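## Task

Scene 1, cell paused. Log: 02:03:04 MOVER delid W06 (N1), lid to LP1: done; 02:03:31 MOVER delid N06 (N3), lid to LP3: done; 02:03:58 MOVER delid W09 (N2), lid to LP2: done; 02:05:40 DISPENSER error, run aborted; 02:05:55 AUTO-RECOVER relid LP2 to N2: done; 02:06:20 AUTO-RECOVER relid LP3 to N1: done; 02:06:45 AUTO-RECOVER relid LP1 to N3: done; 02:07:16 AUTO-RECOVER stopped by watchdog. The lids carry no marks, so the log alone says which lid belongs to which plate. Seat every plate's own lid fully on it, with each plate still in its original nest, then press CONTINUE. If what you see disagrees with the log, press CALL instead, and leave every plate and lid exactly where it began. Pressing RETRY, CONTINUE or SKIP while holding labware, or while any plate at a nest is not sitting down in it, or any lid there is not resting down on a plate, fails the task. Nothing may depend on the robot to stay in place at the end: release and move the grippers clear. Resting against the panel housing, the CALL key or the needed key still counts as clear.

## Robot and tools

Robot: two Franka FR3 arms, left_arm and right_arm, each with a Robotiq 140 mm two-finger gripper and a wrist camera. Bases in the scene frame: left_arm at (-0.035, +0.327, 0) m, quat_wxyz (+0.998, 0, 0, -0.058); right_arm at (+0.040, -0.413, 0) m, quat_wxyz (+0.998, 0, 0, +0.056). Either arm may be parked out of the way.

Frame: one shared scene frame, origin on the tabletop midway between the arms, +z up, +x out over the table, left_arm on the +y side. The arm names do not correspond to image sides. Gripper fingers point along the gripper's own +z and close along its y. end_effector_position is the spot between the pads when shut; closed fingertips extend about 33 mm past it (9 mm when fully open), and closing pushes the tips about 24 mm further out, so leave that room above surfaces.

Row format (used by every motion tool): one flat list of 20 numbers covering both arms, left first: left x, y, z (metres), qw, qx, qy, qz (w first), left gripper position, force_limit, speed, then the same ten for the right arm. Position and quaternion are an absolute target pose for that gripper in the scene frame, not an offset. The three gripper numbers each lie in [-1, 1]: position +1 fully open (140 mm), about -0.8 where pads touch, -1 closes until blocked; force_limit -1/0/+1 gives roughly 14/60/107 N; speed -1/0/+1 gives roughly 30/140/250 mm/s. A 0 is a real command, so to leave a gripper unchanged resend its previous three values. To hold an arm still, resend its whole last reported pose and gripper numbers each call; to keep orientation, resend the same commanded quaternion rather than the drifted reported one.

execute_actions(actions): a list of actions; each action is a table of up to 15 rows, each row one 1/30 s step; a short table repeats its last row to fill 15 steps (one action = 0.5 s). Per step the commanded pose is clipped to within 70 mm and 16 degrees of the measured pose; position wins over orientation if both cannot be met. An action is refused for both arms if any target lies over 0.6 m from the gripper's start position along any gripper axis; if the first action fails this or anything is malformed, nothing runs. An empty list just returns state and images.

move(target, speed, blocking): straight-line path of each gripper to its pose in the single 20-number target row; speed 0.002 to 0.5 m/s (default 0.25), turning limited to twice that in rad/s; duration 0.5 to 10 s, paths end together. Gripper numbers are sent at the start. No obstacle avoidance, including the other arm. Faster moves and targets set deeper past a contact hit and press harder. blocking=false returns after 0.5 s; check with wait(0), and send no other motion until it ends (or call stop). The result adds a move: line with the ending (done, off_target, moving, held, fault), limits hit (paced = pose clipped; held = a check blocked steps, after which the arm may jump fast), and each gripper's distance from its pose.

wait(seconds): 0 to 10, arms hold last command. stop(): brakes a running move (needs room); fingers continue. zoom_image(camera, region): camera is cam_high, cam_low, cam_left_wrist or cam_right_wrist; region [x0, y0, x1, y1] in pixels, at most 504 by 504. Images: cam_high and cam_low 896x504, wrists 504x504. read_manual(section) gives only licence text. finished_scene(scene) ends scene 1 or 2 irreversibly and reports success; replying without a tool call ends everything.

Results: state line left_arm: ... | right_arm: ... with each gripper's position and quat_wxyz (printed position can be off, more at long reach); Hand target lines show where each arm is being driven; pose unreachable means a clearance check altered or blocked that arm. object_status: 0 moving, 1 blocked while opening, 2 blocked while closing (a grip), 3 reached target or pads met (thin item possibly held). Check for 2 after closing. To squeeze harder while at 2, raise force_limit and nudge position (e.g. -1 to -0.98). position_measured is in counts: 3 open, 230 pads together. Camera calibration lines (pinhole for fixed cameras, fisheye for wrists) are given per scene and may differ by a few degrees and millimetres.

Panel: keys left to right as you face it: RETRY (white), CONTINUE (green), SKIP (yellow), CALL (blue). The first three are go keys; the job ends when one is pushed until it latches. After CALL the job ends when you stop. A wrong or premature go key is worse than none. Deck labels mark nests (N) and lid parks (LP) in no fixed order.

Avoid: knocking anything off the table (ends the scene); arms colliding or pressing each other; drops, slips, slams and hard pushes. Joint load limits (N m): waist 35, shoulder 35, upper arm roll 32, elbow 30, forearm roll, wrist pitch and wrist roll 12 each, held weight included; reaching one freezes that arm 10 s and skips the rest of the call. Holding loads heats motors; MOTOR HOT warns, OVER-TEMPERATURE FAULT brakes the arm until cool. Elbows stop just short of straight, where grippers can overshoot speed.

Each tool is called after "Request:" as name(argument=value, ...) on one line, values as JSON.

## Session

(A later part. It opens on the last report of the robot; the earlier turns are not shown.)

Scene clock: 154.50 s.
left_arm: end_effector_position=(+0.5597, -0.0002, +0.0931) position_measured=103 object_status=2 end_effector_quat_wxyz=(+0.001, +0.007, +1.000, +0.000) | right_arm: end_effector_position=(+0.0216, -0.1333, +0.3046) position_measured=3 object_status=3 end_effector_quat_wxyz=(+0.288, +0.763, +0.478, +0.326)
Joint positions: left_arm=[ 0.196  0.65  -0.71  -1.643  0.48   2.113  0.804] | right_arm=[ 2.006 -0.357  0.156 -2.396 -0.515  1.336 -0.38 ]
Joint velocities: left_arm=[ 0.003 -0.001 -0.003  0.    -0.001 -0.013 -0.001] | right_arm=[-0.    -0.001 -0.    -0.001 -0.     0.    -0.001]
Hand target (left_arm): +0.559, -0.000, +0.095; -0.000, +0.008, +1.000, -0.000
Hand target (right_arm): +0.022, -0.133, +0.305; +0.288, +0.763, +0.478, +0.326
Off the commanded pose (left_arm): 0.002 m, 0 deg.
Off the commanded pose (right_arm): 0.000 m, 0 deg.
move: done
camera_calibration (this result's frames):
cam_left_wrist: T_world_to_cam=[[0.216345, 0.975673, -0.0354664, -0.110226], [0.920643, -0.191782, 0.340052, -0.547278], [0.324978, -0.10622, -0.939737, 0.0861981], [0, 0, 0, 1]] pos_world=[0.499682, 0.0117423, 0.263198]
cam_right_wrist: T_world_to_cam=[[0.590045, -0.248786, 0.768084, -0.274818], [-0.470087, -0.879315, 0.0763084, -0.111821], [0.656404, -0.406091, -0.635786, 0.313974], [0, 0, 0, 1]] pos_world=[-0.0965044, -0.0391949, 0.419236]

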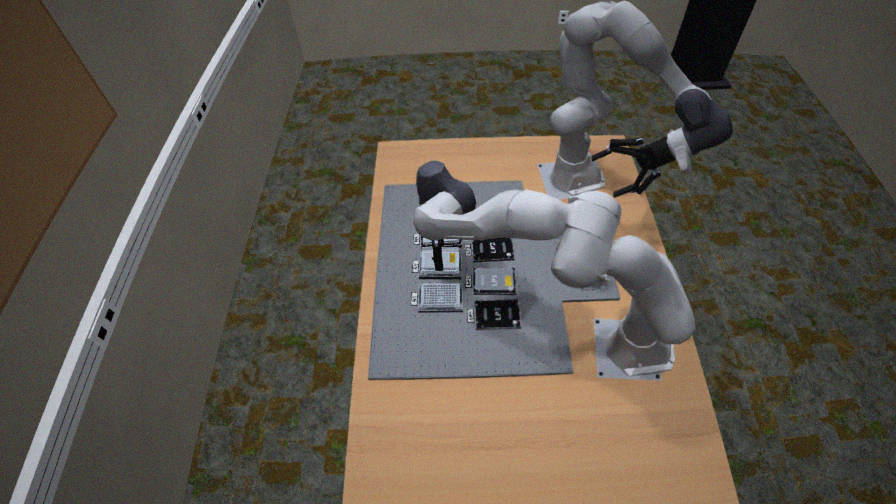

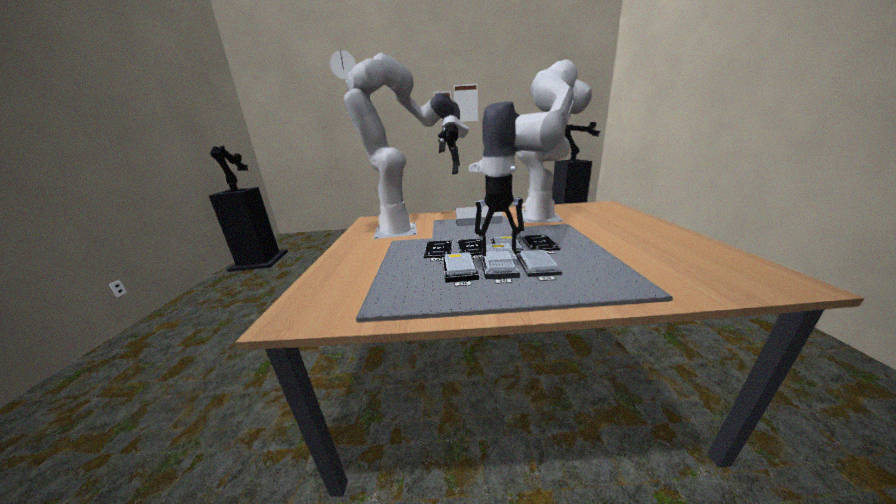

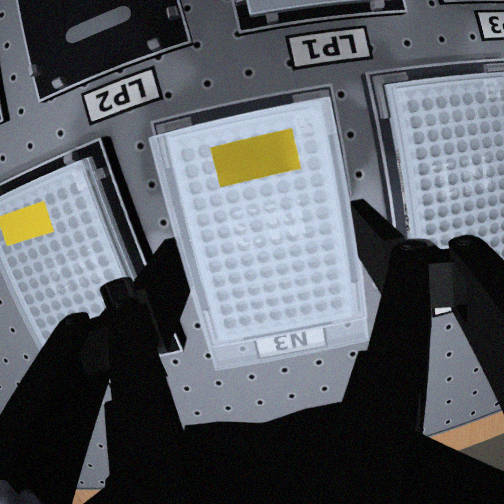

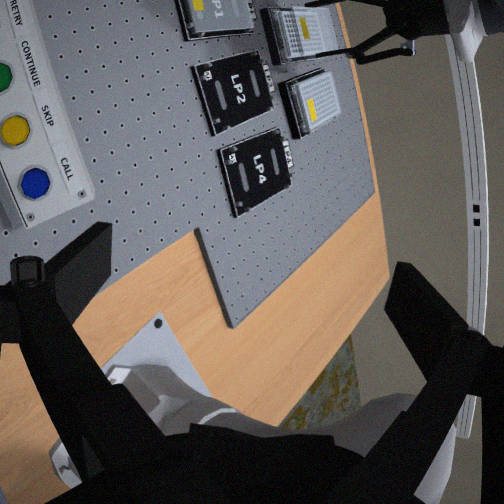

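Request:
move(target=[0.5608,0.1268,0.09,0,0,1,0,-1,-0.6,-0.8,0.0216,-0.1333,0.3046,0.288,0.763,0.478,0.326,1,0,0], speed=0.1)

Request:
move(target=[0.5608,0.1268,0.075,0,0,1,0,-1,-0.6,-0.8,0.0216,-0.1333,0.3046,0.288,0.763,0.478,0.326,1,0,0], speed=0.015)

Request:
zoom_image(camera="cam_left_wrist", region=[110, 60, 420, 390])

Scene clock: 160.47 s.
left_arm: end_effector_position=(+0.5604, +0.1277, +0.0896) position_measured=103 object_status=2 end_effector_quat_wxyz=(-0.000, -0.008, +1.000, +0.000) | right_arm: end_effector_position=(+0.0216, -0.1333, +0.3046) position_measured=3 object_status=3 end_effector_quat_wxyz=(+0.288, +0.763, +0.478, +0.326)
Joint positions: left_arm=[ 0.512  0.527 -0.798 -1.876  0.464  2.207  0.936] | right_arm=[ 2.006 -0.357  0.156 -2.396 -0.515  1.336 -0.38 ]
Joint velocities: left_arm=[ 0.006 -0.    -0.002 -0.001  0.003  0.     0.015] | right_arm=[ 0.    -0.    -0.001  0.    -0.     0.    -0.001]
Hand target (left_arm): +0.561, +0.128, +0.090; +0.001, -0.001, +1.000, +0.000
Hand target (right_arm): +0.022, -0.133, +0.305; +0.288, +0.763, +0.478, +0.326
Off the commanded pose (left_arm): 0.001 m, 1 deg.
Off the commanded pose (right_arm): 0.000 m, 0 deg.
move: done
camera_calibration (this result's frames):
cam_left_wrist: T_world_to_cam=[[0.186515, 0.981793, -0.035976, -0.219289], [0.926622, -0.163629, 0.338522, -0.529054], [0.326472, -0.0964757, -0.94027, 0.0942134], [0, 0, 0, 1]] pos_world=[0.500376, 0.137817, 0.259794]
cam_right_wrist: T_world_to_cam=[[0.590045, -0.248786, 0.768084, -0.274818], [-0.470087, -0.879315, 0.0763082, -0.111821], [0.656404, -0.406091, -0.635786, 0.313974], [0, 0, 0, 1]] pos_world=[-0.0965044, -0.0391949, 0.419237]

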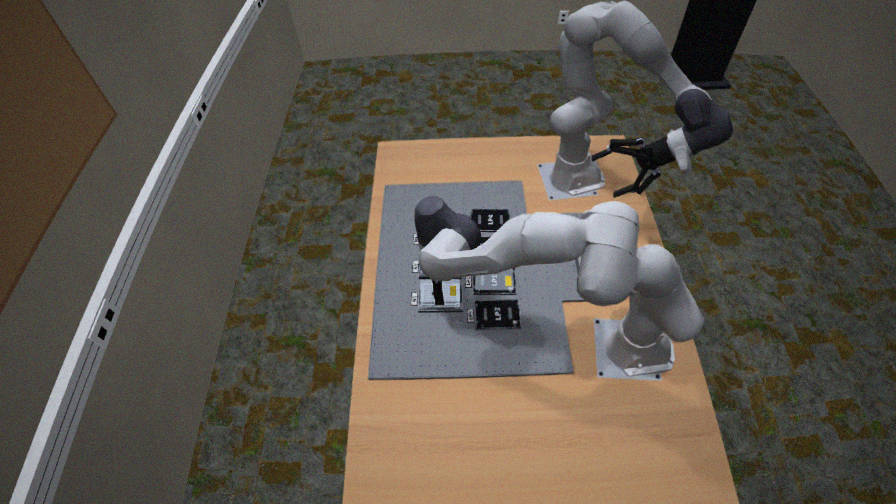

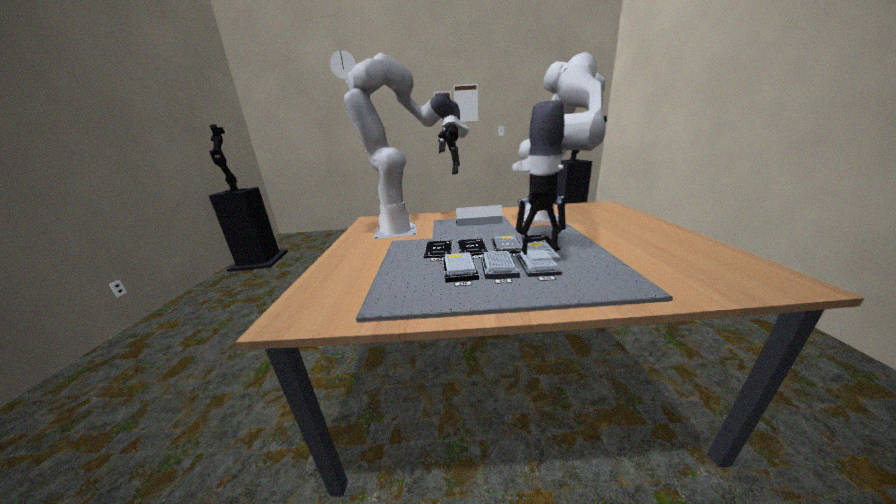

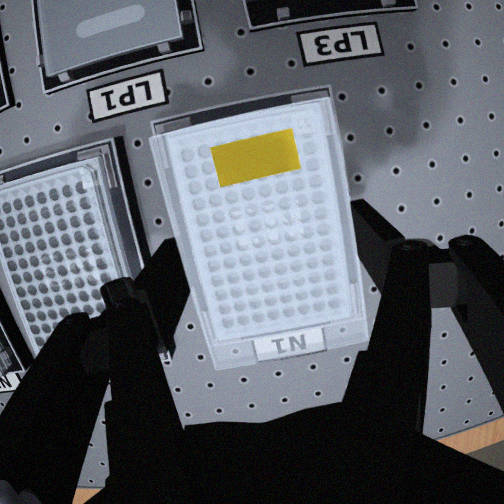

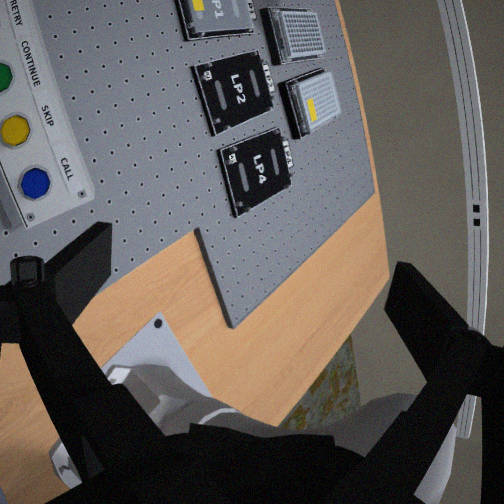

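Scene clock: 161.67 s.
left_arm: end_effector_position=(+0.5608, +0.1268, +0.0767) position_measured=103 object_status=2 end_effector_quat_wxyz=(-0.000, -0.001, +1.000, -0.000) | right_arm: end_effector_position=(+0.0216, -0.1333, +0.3046) position_measured=3 object_status=3 end_effector_quat_wxyz=(+0.288, +0.763, +0.478, +0.326)
Joint positions: left_arm=[ 0.503  0.551 -0.787 -1.878  0.486  2.227  0.936] | right_arm=[ 2.006 -0.357  0.156 -2.396 -0.515  1.336 -0.38 ]
Joint velocities: left_arm=[ 0.001 -0.001  0.001  0.001  0.006  0.006 -0.   ] | right_arm=[-0.001  0.    -0.     0.    -0.    -0.     0.   ]
Hand target (left_arm): +0.561, +0.127, +0.075; -0.000, -0.000, +1.000, +0.000
Hand target (right_arm): +0.022, -0.133, +0.305; +0.288, +0.763, +0.478, +0.326
Off the commanded pose (left_arm): 0.002 m, 0 deg.
Off the commanded pose (right_arm): 0.000 m, 0 deg.
move: done
camera_calibration (this result's frames):
cam_left_wrist: T_world_to_cam=[[0.19994, 0.979113, -0.0368947, -0.226044], [0.924448, -0.176031, 0.338245, -0.522363], [0.324685, -0.101736, -0.940335, 0.0834947], [0, 0, 0, 1]] pos_world=[0.500983, 0.137865, 0.24686]
cam_right_wrist: T_world_to_cam=[[0.590045, -0.248786, 0.768084, -0.274818], [-0.470087, -0.879315, 0.0763082, -0.111821], [0.656404, -0.406091, -0.635786, 0.313974], [0, 0, 0, 1]] pos_world=[-0.0965044, -0.0391949, 0.419237]

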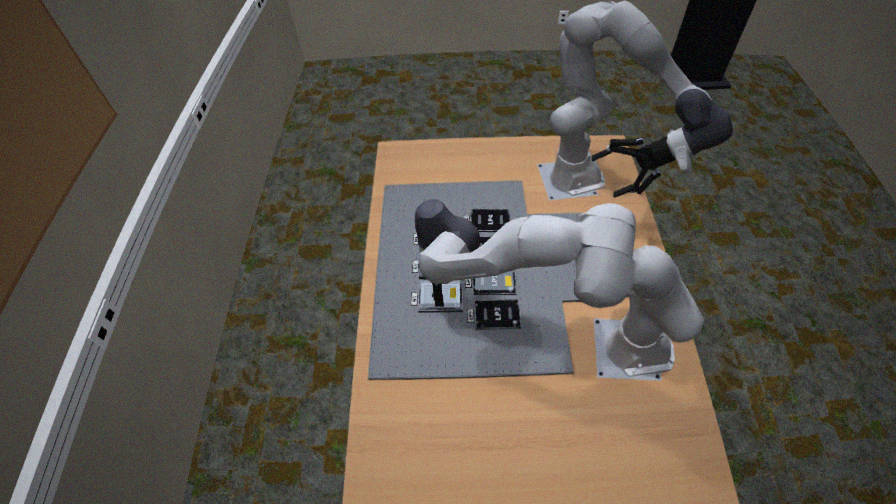

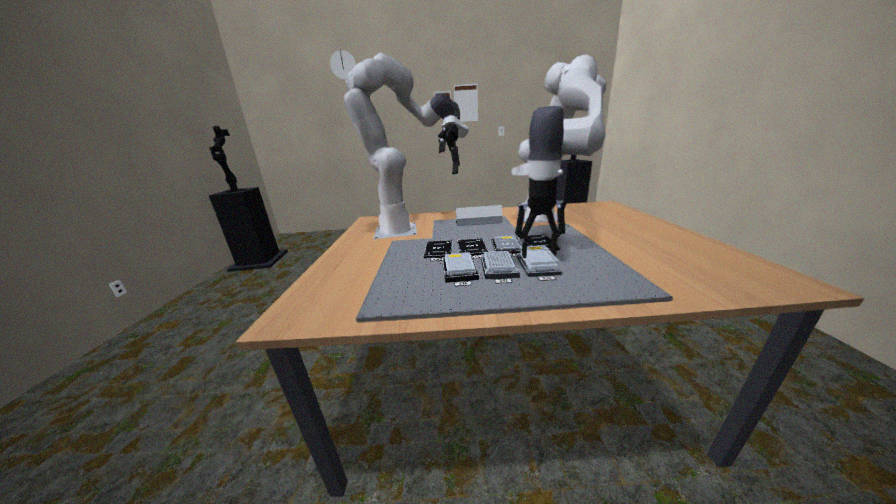

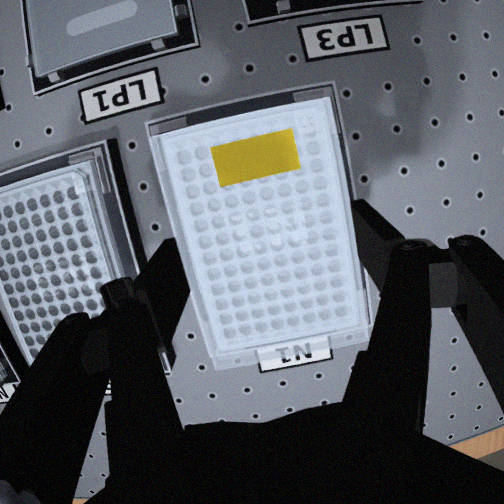

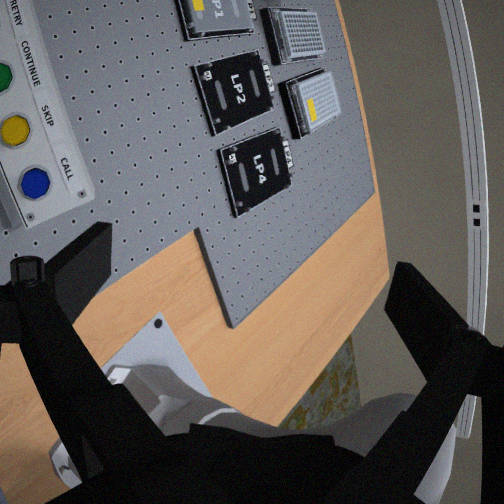

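Region (110, 60, 420, 390) of cam_left_wrist's 504x504 image, scaled by 1.527, with more detail than that image has; it fills the left 473 columns of this view, and the rest is white.

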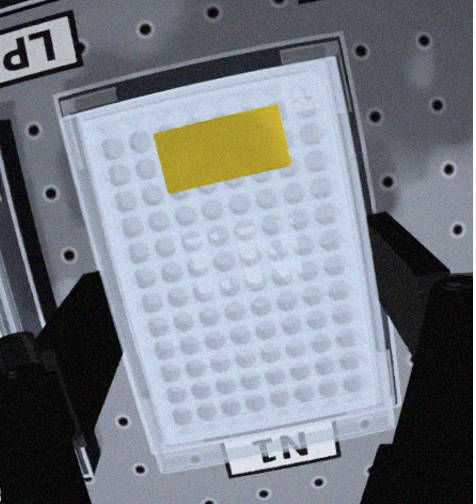

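Request:
move(target=[0.5606,0.1268,0.062,0,0.002,1,0,-1,-0.6,-0.8,0.0216,-0.1333,0.3046,0.288,0.763,0.478,0.326,1,0,0], speed=0.01)

Request:
zoom_image(camera="cam_left_wrist", region=[110, 60, 420, 390])

Scene clock: 167.17 s.
left_arm: end_effector_position=(+0.5609, +0.1268, +0.0639) position_measured=103 object_status=2 end_effector_quat_wxyz=(+0.000, +0.003, +1.000, -0.000) | right_arm: end_effector_position=(+0.0216, -0.1333, +0.3046) position_measured=3 object_status=3 end_effector_quat_wxyz=(+0.288, +0.763, +0.478, +0.326)
Joint positions: left_arm=[ 0.489  0.569 -0.768 -1.883  0.501  2.25   0.936] | right_arm=[ 2.006 -0.357  0.156 -2.396 -0.515  1.336 -0.38 ]
Joint velocities: left_arm=[-0.001  0.001  0.004  0.001 -0.001  0.003 -0.   ] | right_arm=[ 0.001  0.     0.001 -0.001 -0.     0.     0.001]
Hand target (left_arm): +0.561, +0.127, +0.062; -0.000, +0.002, +1.000, +0.000
Hand target (right_arm): +0.022, -0.133, +0.305; +0.288, +0.763, +0.478, +0.326
Off the commanded pose (left_arm): 0.002 m, 0 deg.
Off the commanded pose (right_arm): 0.000 m, 0 deg.
move: done
camera_calibration (this result's frames):
cam_left_wrist: T_world_to_cam=[[0.209153, 0.977196, -0.0366594, -0.231442], [0.922484, -0.184726, 0.338968, -0.515994], [0.324466, -0.104714, -0.940083, 0.0719599], [0, 0, 0, 1]] pos_world=[0.501054, 0.138382, 0.234069]
cam_right_wrist: T_world_to_cam=[[0.590045, -0.248786, 0.768084, -0.274818], [-0.470087, -0.879315, 0.0763082, -0.111821], [0.656404, -0.406091, -0.635786, 0.313974], [0, 0, 0, 1]] pos_world=[-0.0965044, -0.0391949, 0.419237]

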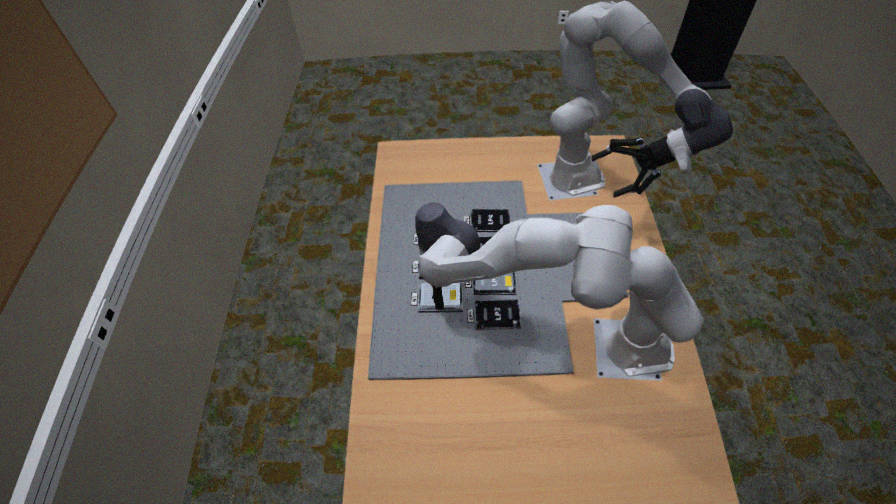

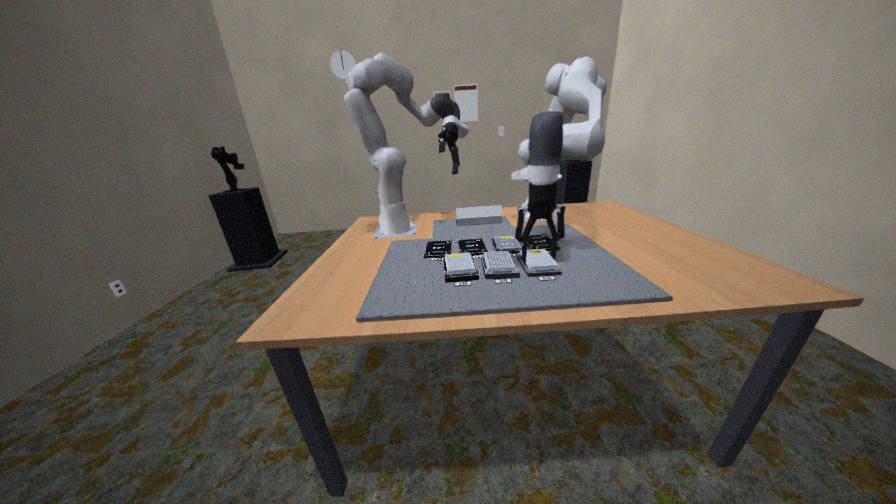

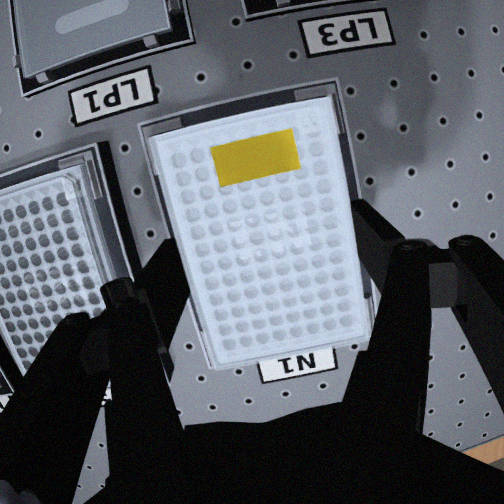

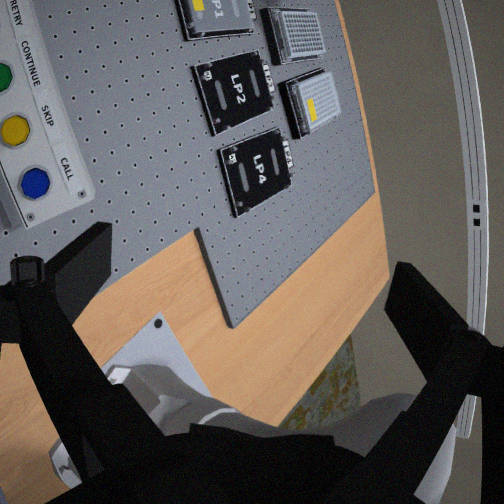

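Region (110, 60, 420, 390) of cam_left_wrist's 504x504 image, scaled by 1.527, with more detail than that image has; it fills the left 473 columns of this view, and the rest is white.

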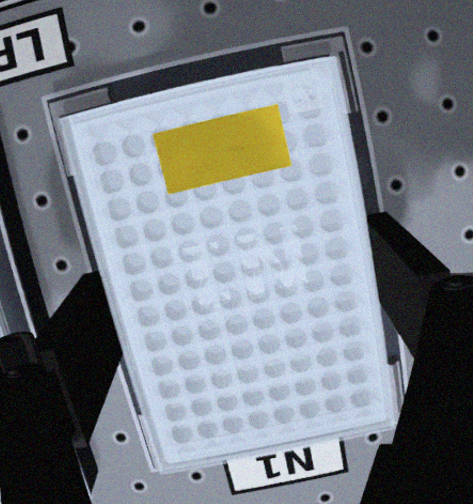

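Went on over the plate. Release and fetch the parked lid.

Request:
move(target=[0.5606,0.1268,0.062,0,0.002,1,0,0.4,-0.6,-0.3,0.0216,-0.1333,0.3046,0.288,0.763,0.478,0.326,1,0,0], speed=0.01)

Request:
move(target=[0.558,0.1268,0.09,0,0.002,1,0,0.4,-0.6,-0.3,0.0216,-0.1333,0.3046,0.288,0.763,0.478,0.326,1,0,0], speed=0.06)

Request:
move(target=[0.380,0.0645,0.078,0,0.012,1,0,0.4,-0.6,-0.3,0.0216,-0.1333,0.3046,0.288,0.763,0.478,0.326,1,0,0], speed=0.15)

Request:
move(target=[0.380,0.064,0.0515,0,0.012,1,0,0.38,-0.6,-0.3,0.0216,-0.1333,0.3046,0.288,0.763,0.478,0.326,1,0,0], speed=0.025)

Scene clock: 174.67 s.
left_arm: end_effector_position=(+0.5611, +0.1266, +0.0638) position_measured=78 object_status=3 end_effector_quat_wxyz=(+0.000, +0.003, +1.000, -0.000) | right_arm: end_effector_position=(+0.0216, -0.1333, +0.3046) position_measured=3 object_status=3 end_effector_quat_wxyz=(+0.288, +0.763, +0.478, +0.326)
Joint positions: left_arm=[ 0.488  0.569 -0.767 -1.883  0.501  2.251  0.936] | right_arm=[ 2.006 -0.357  0.156 -2.396 -0.515  1.336 -0.38 ]
Joint velocities: left_arm=[-0.002 -0.001  0.002 -0.    -0.001  0.    -0.   ] | right_arm=[-0.     0.002 -0.001  0.001  0.    -0.001  0.001]
Hand target (left_arm): +0.561, +0.127, +0.062; -0.000, +0.002, +1.000, +0.000
Hand target (right_arm): +0.022, -0.133, +0.305; +0.288, +0.763, +0.478, +0.326
Off the commanded pose (left_arm): 0.002 m, 0 deg.
Off the commanded pose (right_arm): 0.000 m, 0 deg.
move: done
camera_calibration (this result's frames):
cam_left_wrist: T_world_to_cam=[[0.209304, 0.977156, -0.0368563, -0.231368], [0.922176, -0.184711, 0.339815, -0.516091], [0.325244, -0.105113, -0.93977, 0.0713634], [0, 0, 0, 1]] pos_world=[0.501142, 0.138256, 0.233913]
cam_right_wrist: T_world_to_cam=[[0.590045, -0.248786, 0.768084, -0.274818], [-0.470087, -0.879315, 0.0763083, -0.111821], [0.656403, -0.406091, -0.635786, 0.313974], [0, 0, 0, 1]] pos_world=[-0.0965044, -0.0391949, 0.419237]

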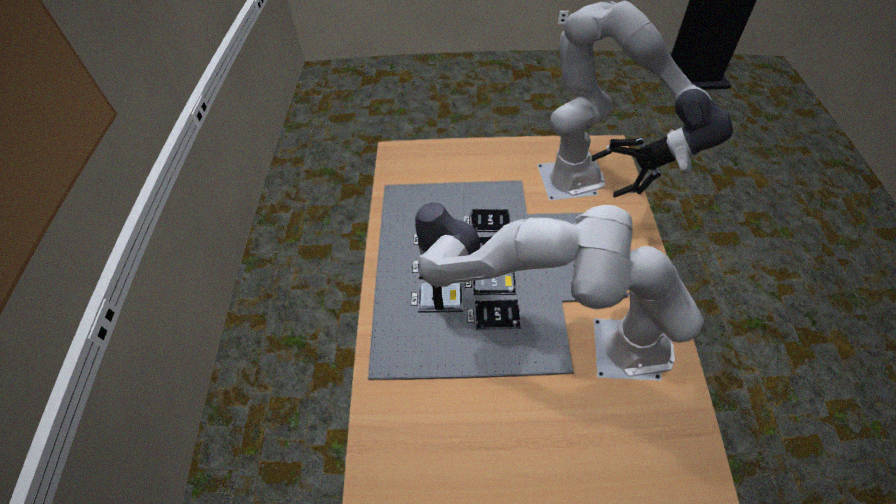

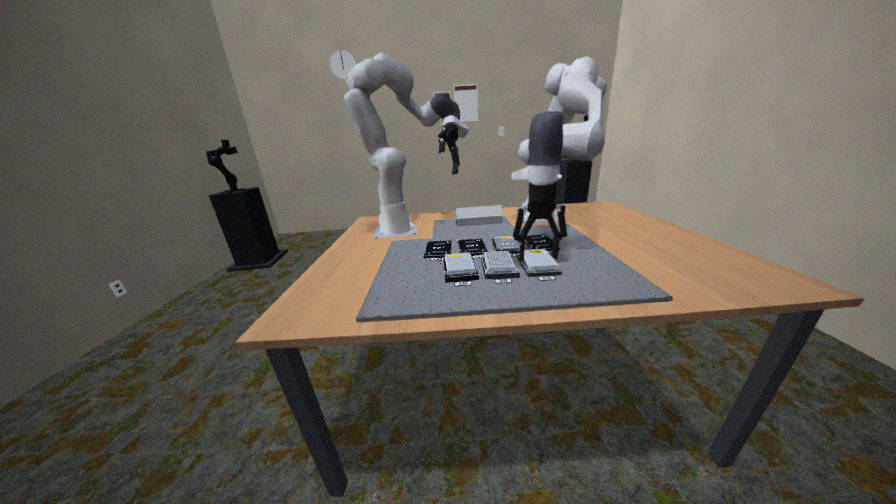

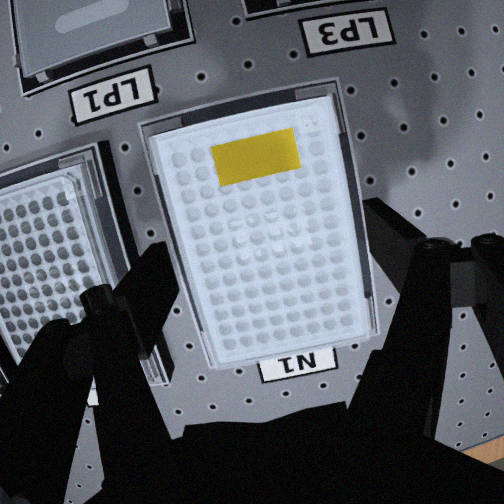

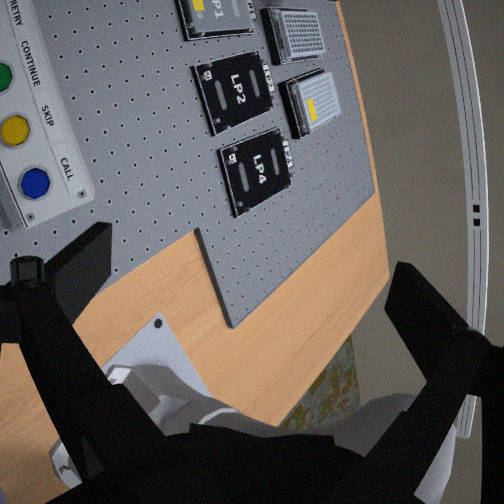

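Scene clock: 175.47 s.
left_arm: end_effector_position=(+0.5594, +0.1265, +0.0896) position_measured=78 object_status=3 end_effector_quat_wxyz=(+0.002, -0.002, +1.000, -0.000) | right_arm: end_effector_position=(+0.0216, -0.1333, +0.3046) position_measured=3 object_status=3 end_effector_quat_wxyz=(+0.288, +0.763, +0.478, +0.326)
Joint positions: left_arm=[ 0.518  0.525 -0.805 -1.884  0.469  2.214  0.943] | right_arm=[ 2.006 -0.357  0.156 -2.396 -0.515  1.336 -0.38 ]
Joint velocities: left_arm=[ 0.011 -0.001 -0.008 -0.001  0.001 -0.015  0.004] | right_arm=[-0.    -0.002  0.001  0.    -0.001  0.001  0.001]
Hand target (left_arm): +0.558, +0.127, +0.090; +0.000, +0.002, +1.000, -0.000
Hand target (right_arm): +0.022, -0.133, +0.305; +0.288, +0.763, +0.478, +0.326
Off the commanded pose (left_arm): 0.002 m, 0 deg.
Off the commanded pose (right_arm): 0.000 m, 0 deg.
move: done
camera_calibration (this result's frames):
cam_left_wrist: T_world_to_cam=[[0.199677, 0.979192, -0.0362087, -0.224921], [0.922938, -0.175537, 0.342596, -0.525145], [0.329112, -0.101827, -0.938785, 0.0934636], [0, 0, 0, 1]] pos_world=[0.498828, 0.137575, 0.259511]
cam_right_wrist: T_world_to_cam=[[0.590045, -0.248786, 0.768084, -0.274818], [-0.470087, -0.879315, 0.0763083, -0.111821], [0.656404, -0.406091, -0.635786, 0.313974], [0, 0, 0, 1]] pos_world=[-0.0965044, -0.039195, 0.419237]

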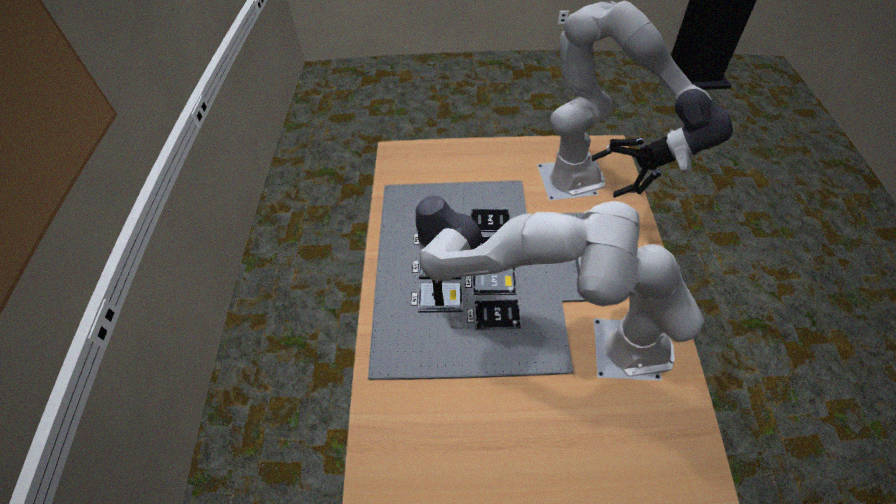

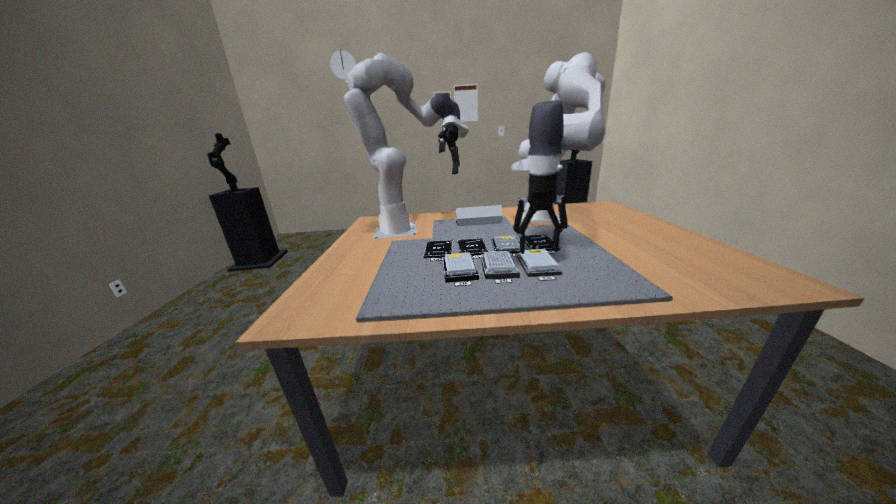

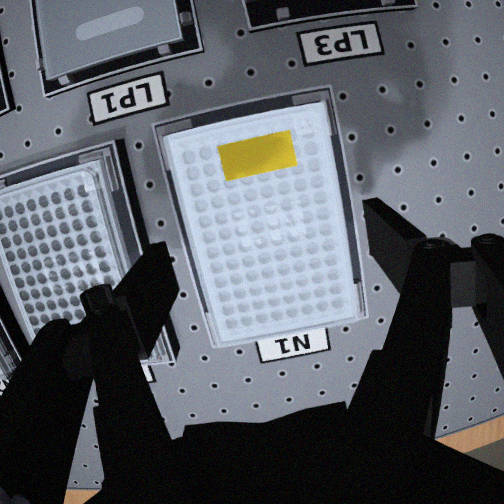

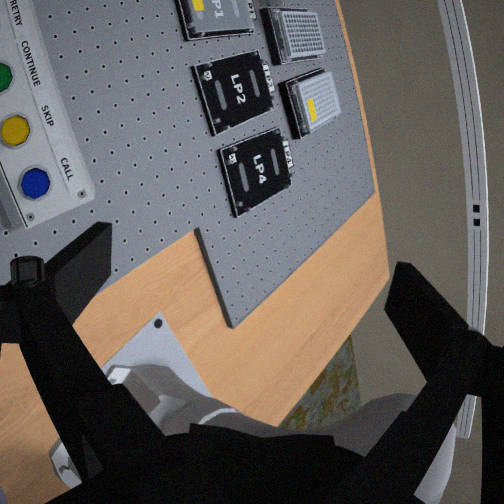

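Scene clock: 177.23 s.
left_arm: end_effector_position=(+0.3812, +0.0631, +0.0786) position_measured=78 object_status=3 end_effector_quat_wxyz=(-0.001, +0.007, +1.000, +0.001) | right_arm: end_effector_position=(+0.0216, -0.1333, +0.3046) position_measured=3 object_status=3 end_effector_quat_wxyz=(+0.288, +0.763, +0.478, +0.326)
Joint positions: left_arm=[ 0.639  0.12  -1.082 -2.403  0.167  2.451  0.9  ] | right_arm=[ 2.006 -0.357  0.156 -2.396 -0.515  1.336 -0.38 ]
Joint velocities: left_arm=[ 0.008 -0.001 -0.006 -0.003 -0.014  0.016  0.009] | right_arm=[ 0.001  0.     0.001 -0.001  0.    -0.    -0.001]
Hand target (left_arm): +0.382, +0.062, +0.079; +0.001, +0.011, +1.000, -0.001
Hand target (right_arm): +0.022, -0.133, +0.305; +0.288, +0.763, +0.478, +0.326
Off the commanded pose (left_arm): 0.002 m, 1 deg.
Off the commanded pose (right_arm): 0.000 m, 0 deg.
move: done
camera_calibration (this result's frames):
cam_left_wrist: T_world_to_cam=[[0.216578, 0.97563, -0.0352136, -0.133967], [0.921456, -0.19237, 0.337509, -0.365937], [0.32251, -0.105545, -0.940663, 0.138223], [0, 0, 0, 1]] pos_world=[0.321631, 0.0748958, 0.248811]
cam_right_wrist: T_world_to_cam=[[0.590045, -0.248786, 0.768084, -0.274818], [-0.470087, -0.879315, 0.0763082, -0.111821], [0.656404, -0.406091, -0.635786, 0.313974], [0, 0, 0, 1]] pos_world=[-0.0965044, -0.039195, 0.419237]

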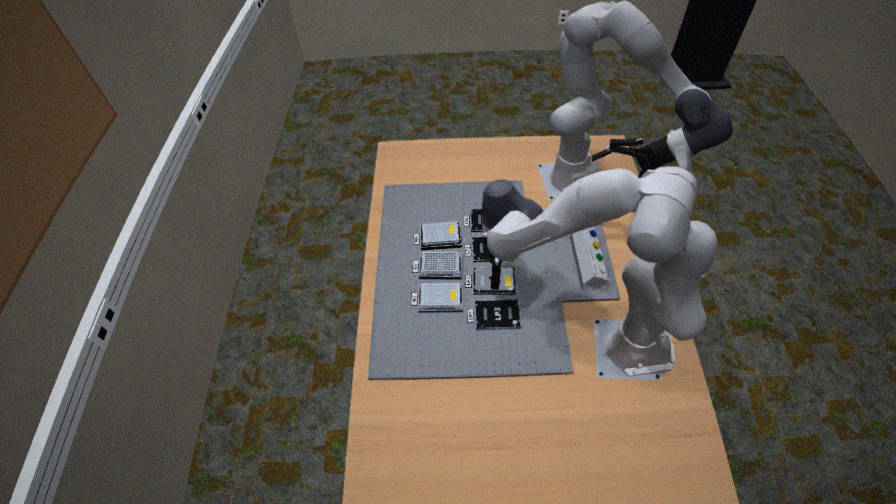

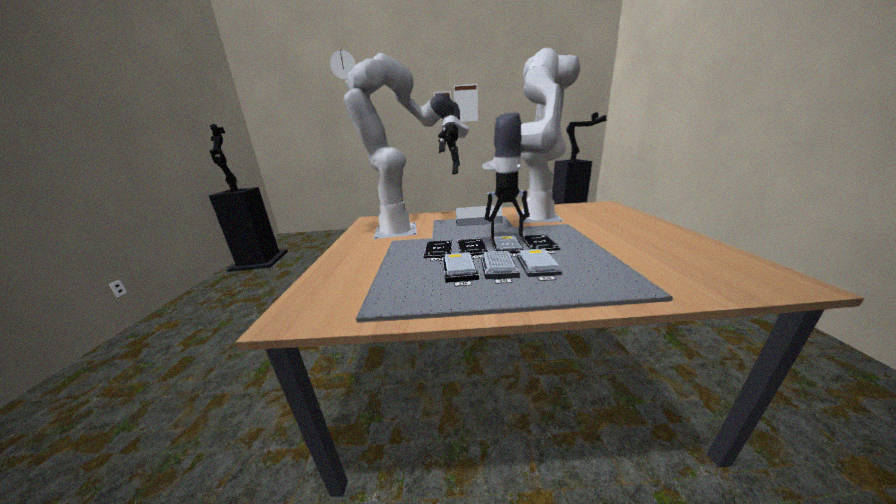

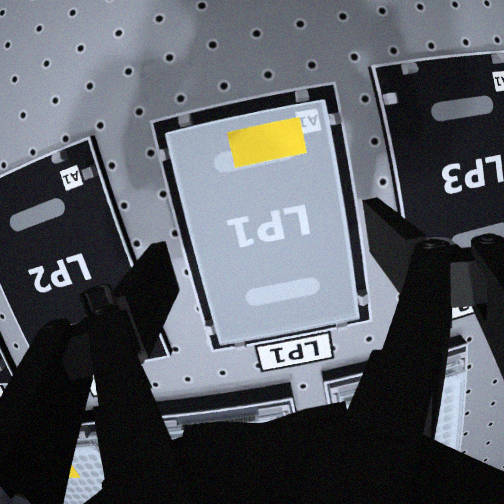

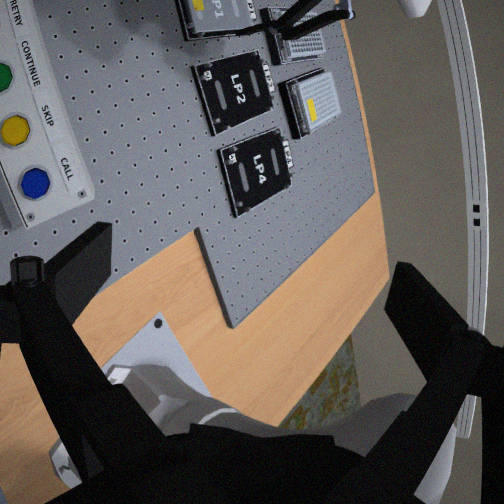

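Scene clock: 178.57 s.
left_arm: end_effector_position=(+0.3798, +0.0646, +0.0521) position_measured=81 object_status=3 end_effector_quat_wxyz=(-0.001, +0.018, +1.000, +0.001) | right_arm: end_effector_position=(+0.0216, -0.1333, +0.3046) position_measured=3 object_status=3 end_effector_quat_wxyz=(+0.288, +0.763, +0.478, +0.326)
Joint positions: left_arm=[ 0.561  0.203 -0.991 -2.415  0.288  2.504  0.837] | right_arm=[ 2.006 -0.357  0.156 -2.396 -0.515  1.336 -0.38 ]
Joint velocities: left_arm=[-0.026 -0.     0.022  0.001  0.006  0.012 -0.027] | right_arm=[ 0.001 -0.001 -0.    -0.    -0.001  0.001  0.   ]
Hand target (left_arm): +0.380, +0.064, +0.051; -0.001, +0.012, +1.000, +0.000
Hand target (right_arm): +0.022, -0.133, +0.305; +0.288, +0.763, +0.478, +0.326
Off the commanded pose (left_arm): 0.001 m, 1 deg.
Off the commanded pose (right_arm): 0.000 m, 0 deg.
move: done
camera_calibration (this result's frames):
cam_left_wrist: T_world_to_cam=[[0.237323, 0.970797, -0.0350995, -0.1436], [0.91759, -0.212161, 0.336178, -0.352582], [0.318914, -0.11199, -0.941144, 0.1157], [0, 0, 0, 1]] pos_world=[0.320707, 0.0775598, 0.222381]
cam_right_wrist: T_world_to_cam=[[0.590045, -0.248786, 0.768084, -0.274818], [-0.470087, -0.879315, 0.0763083, -0.111821], [0.656404, -0.406091, -0.635786, 0.313974], [0, 0, 0, 1]] pos_world=[-0.0965044, -0.0391949, 0.419237]

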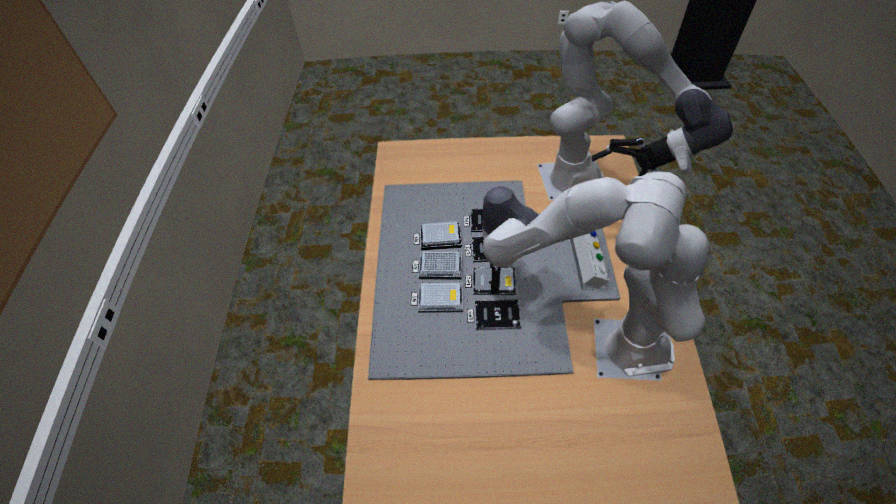

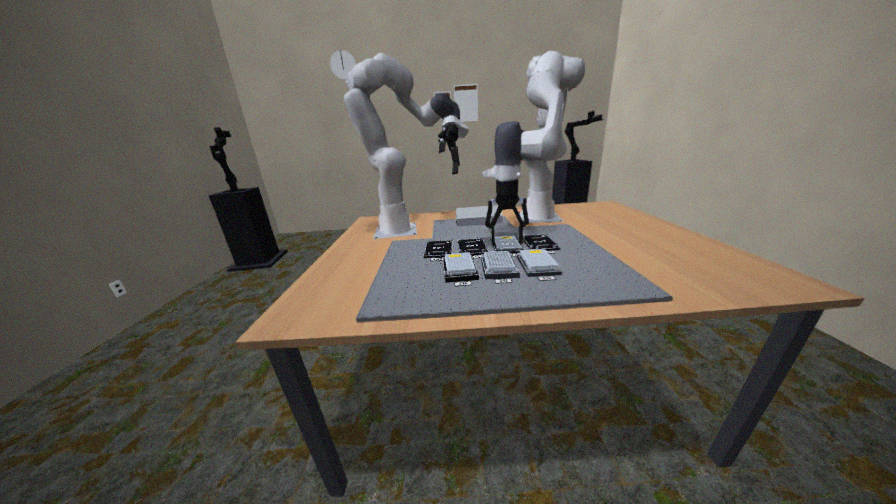

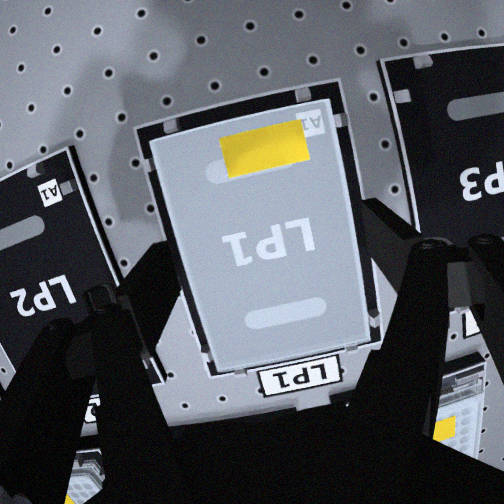

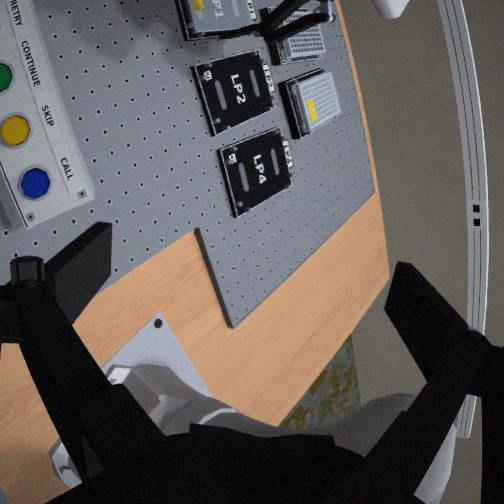

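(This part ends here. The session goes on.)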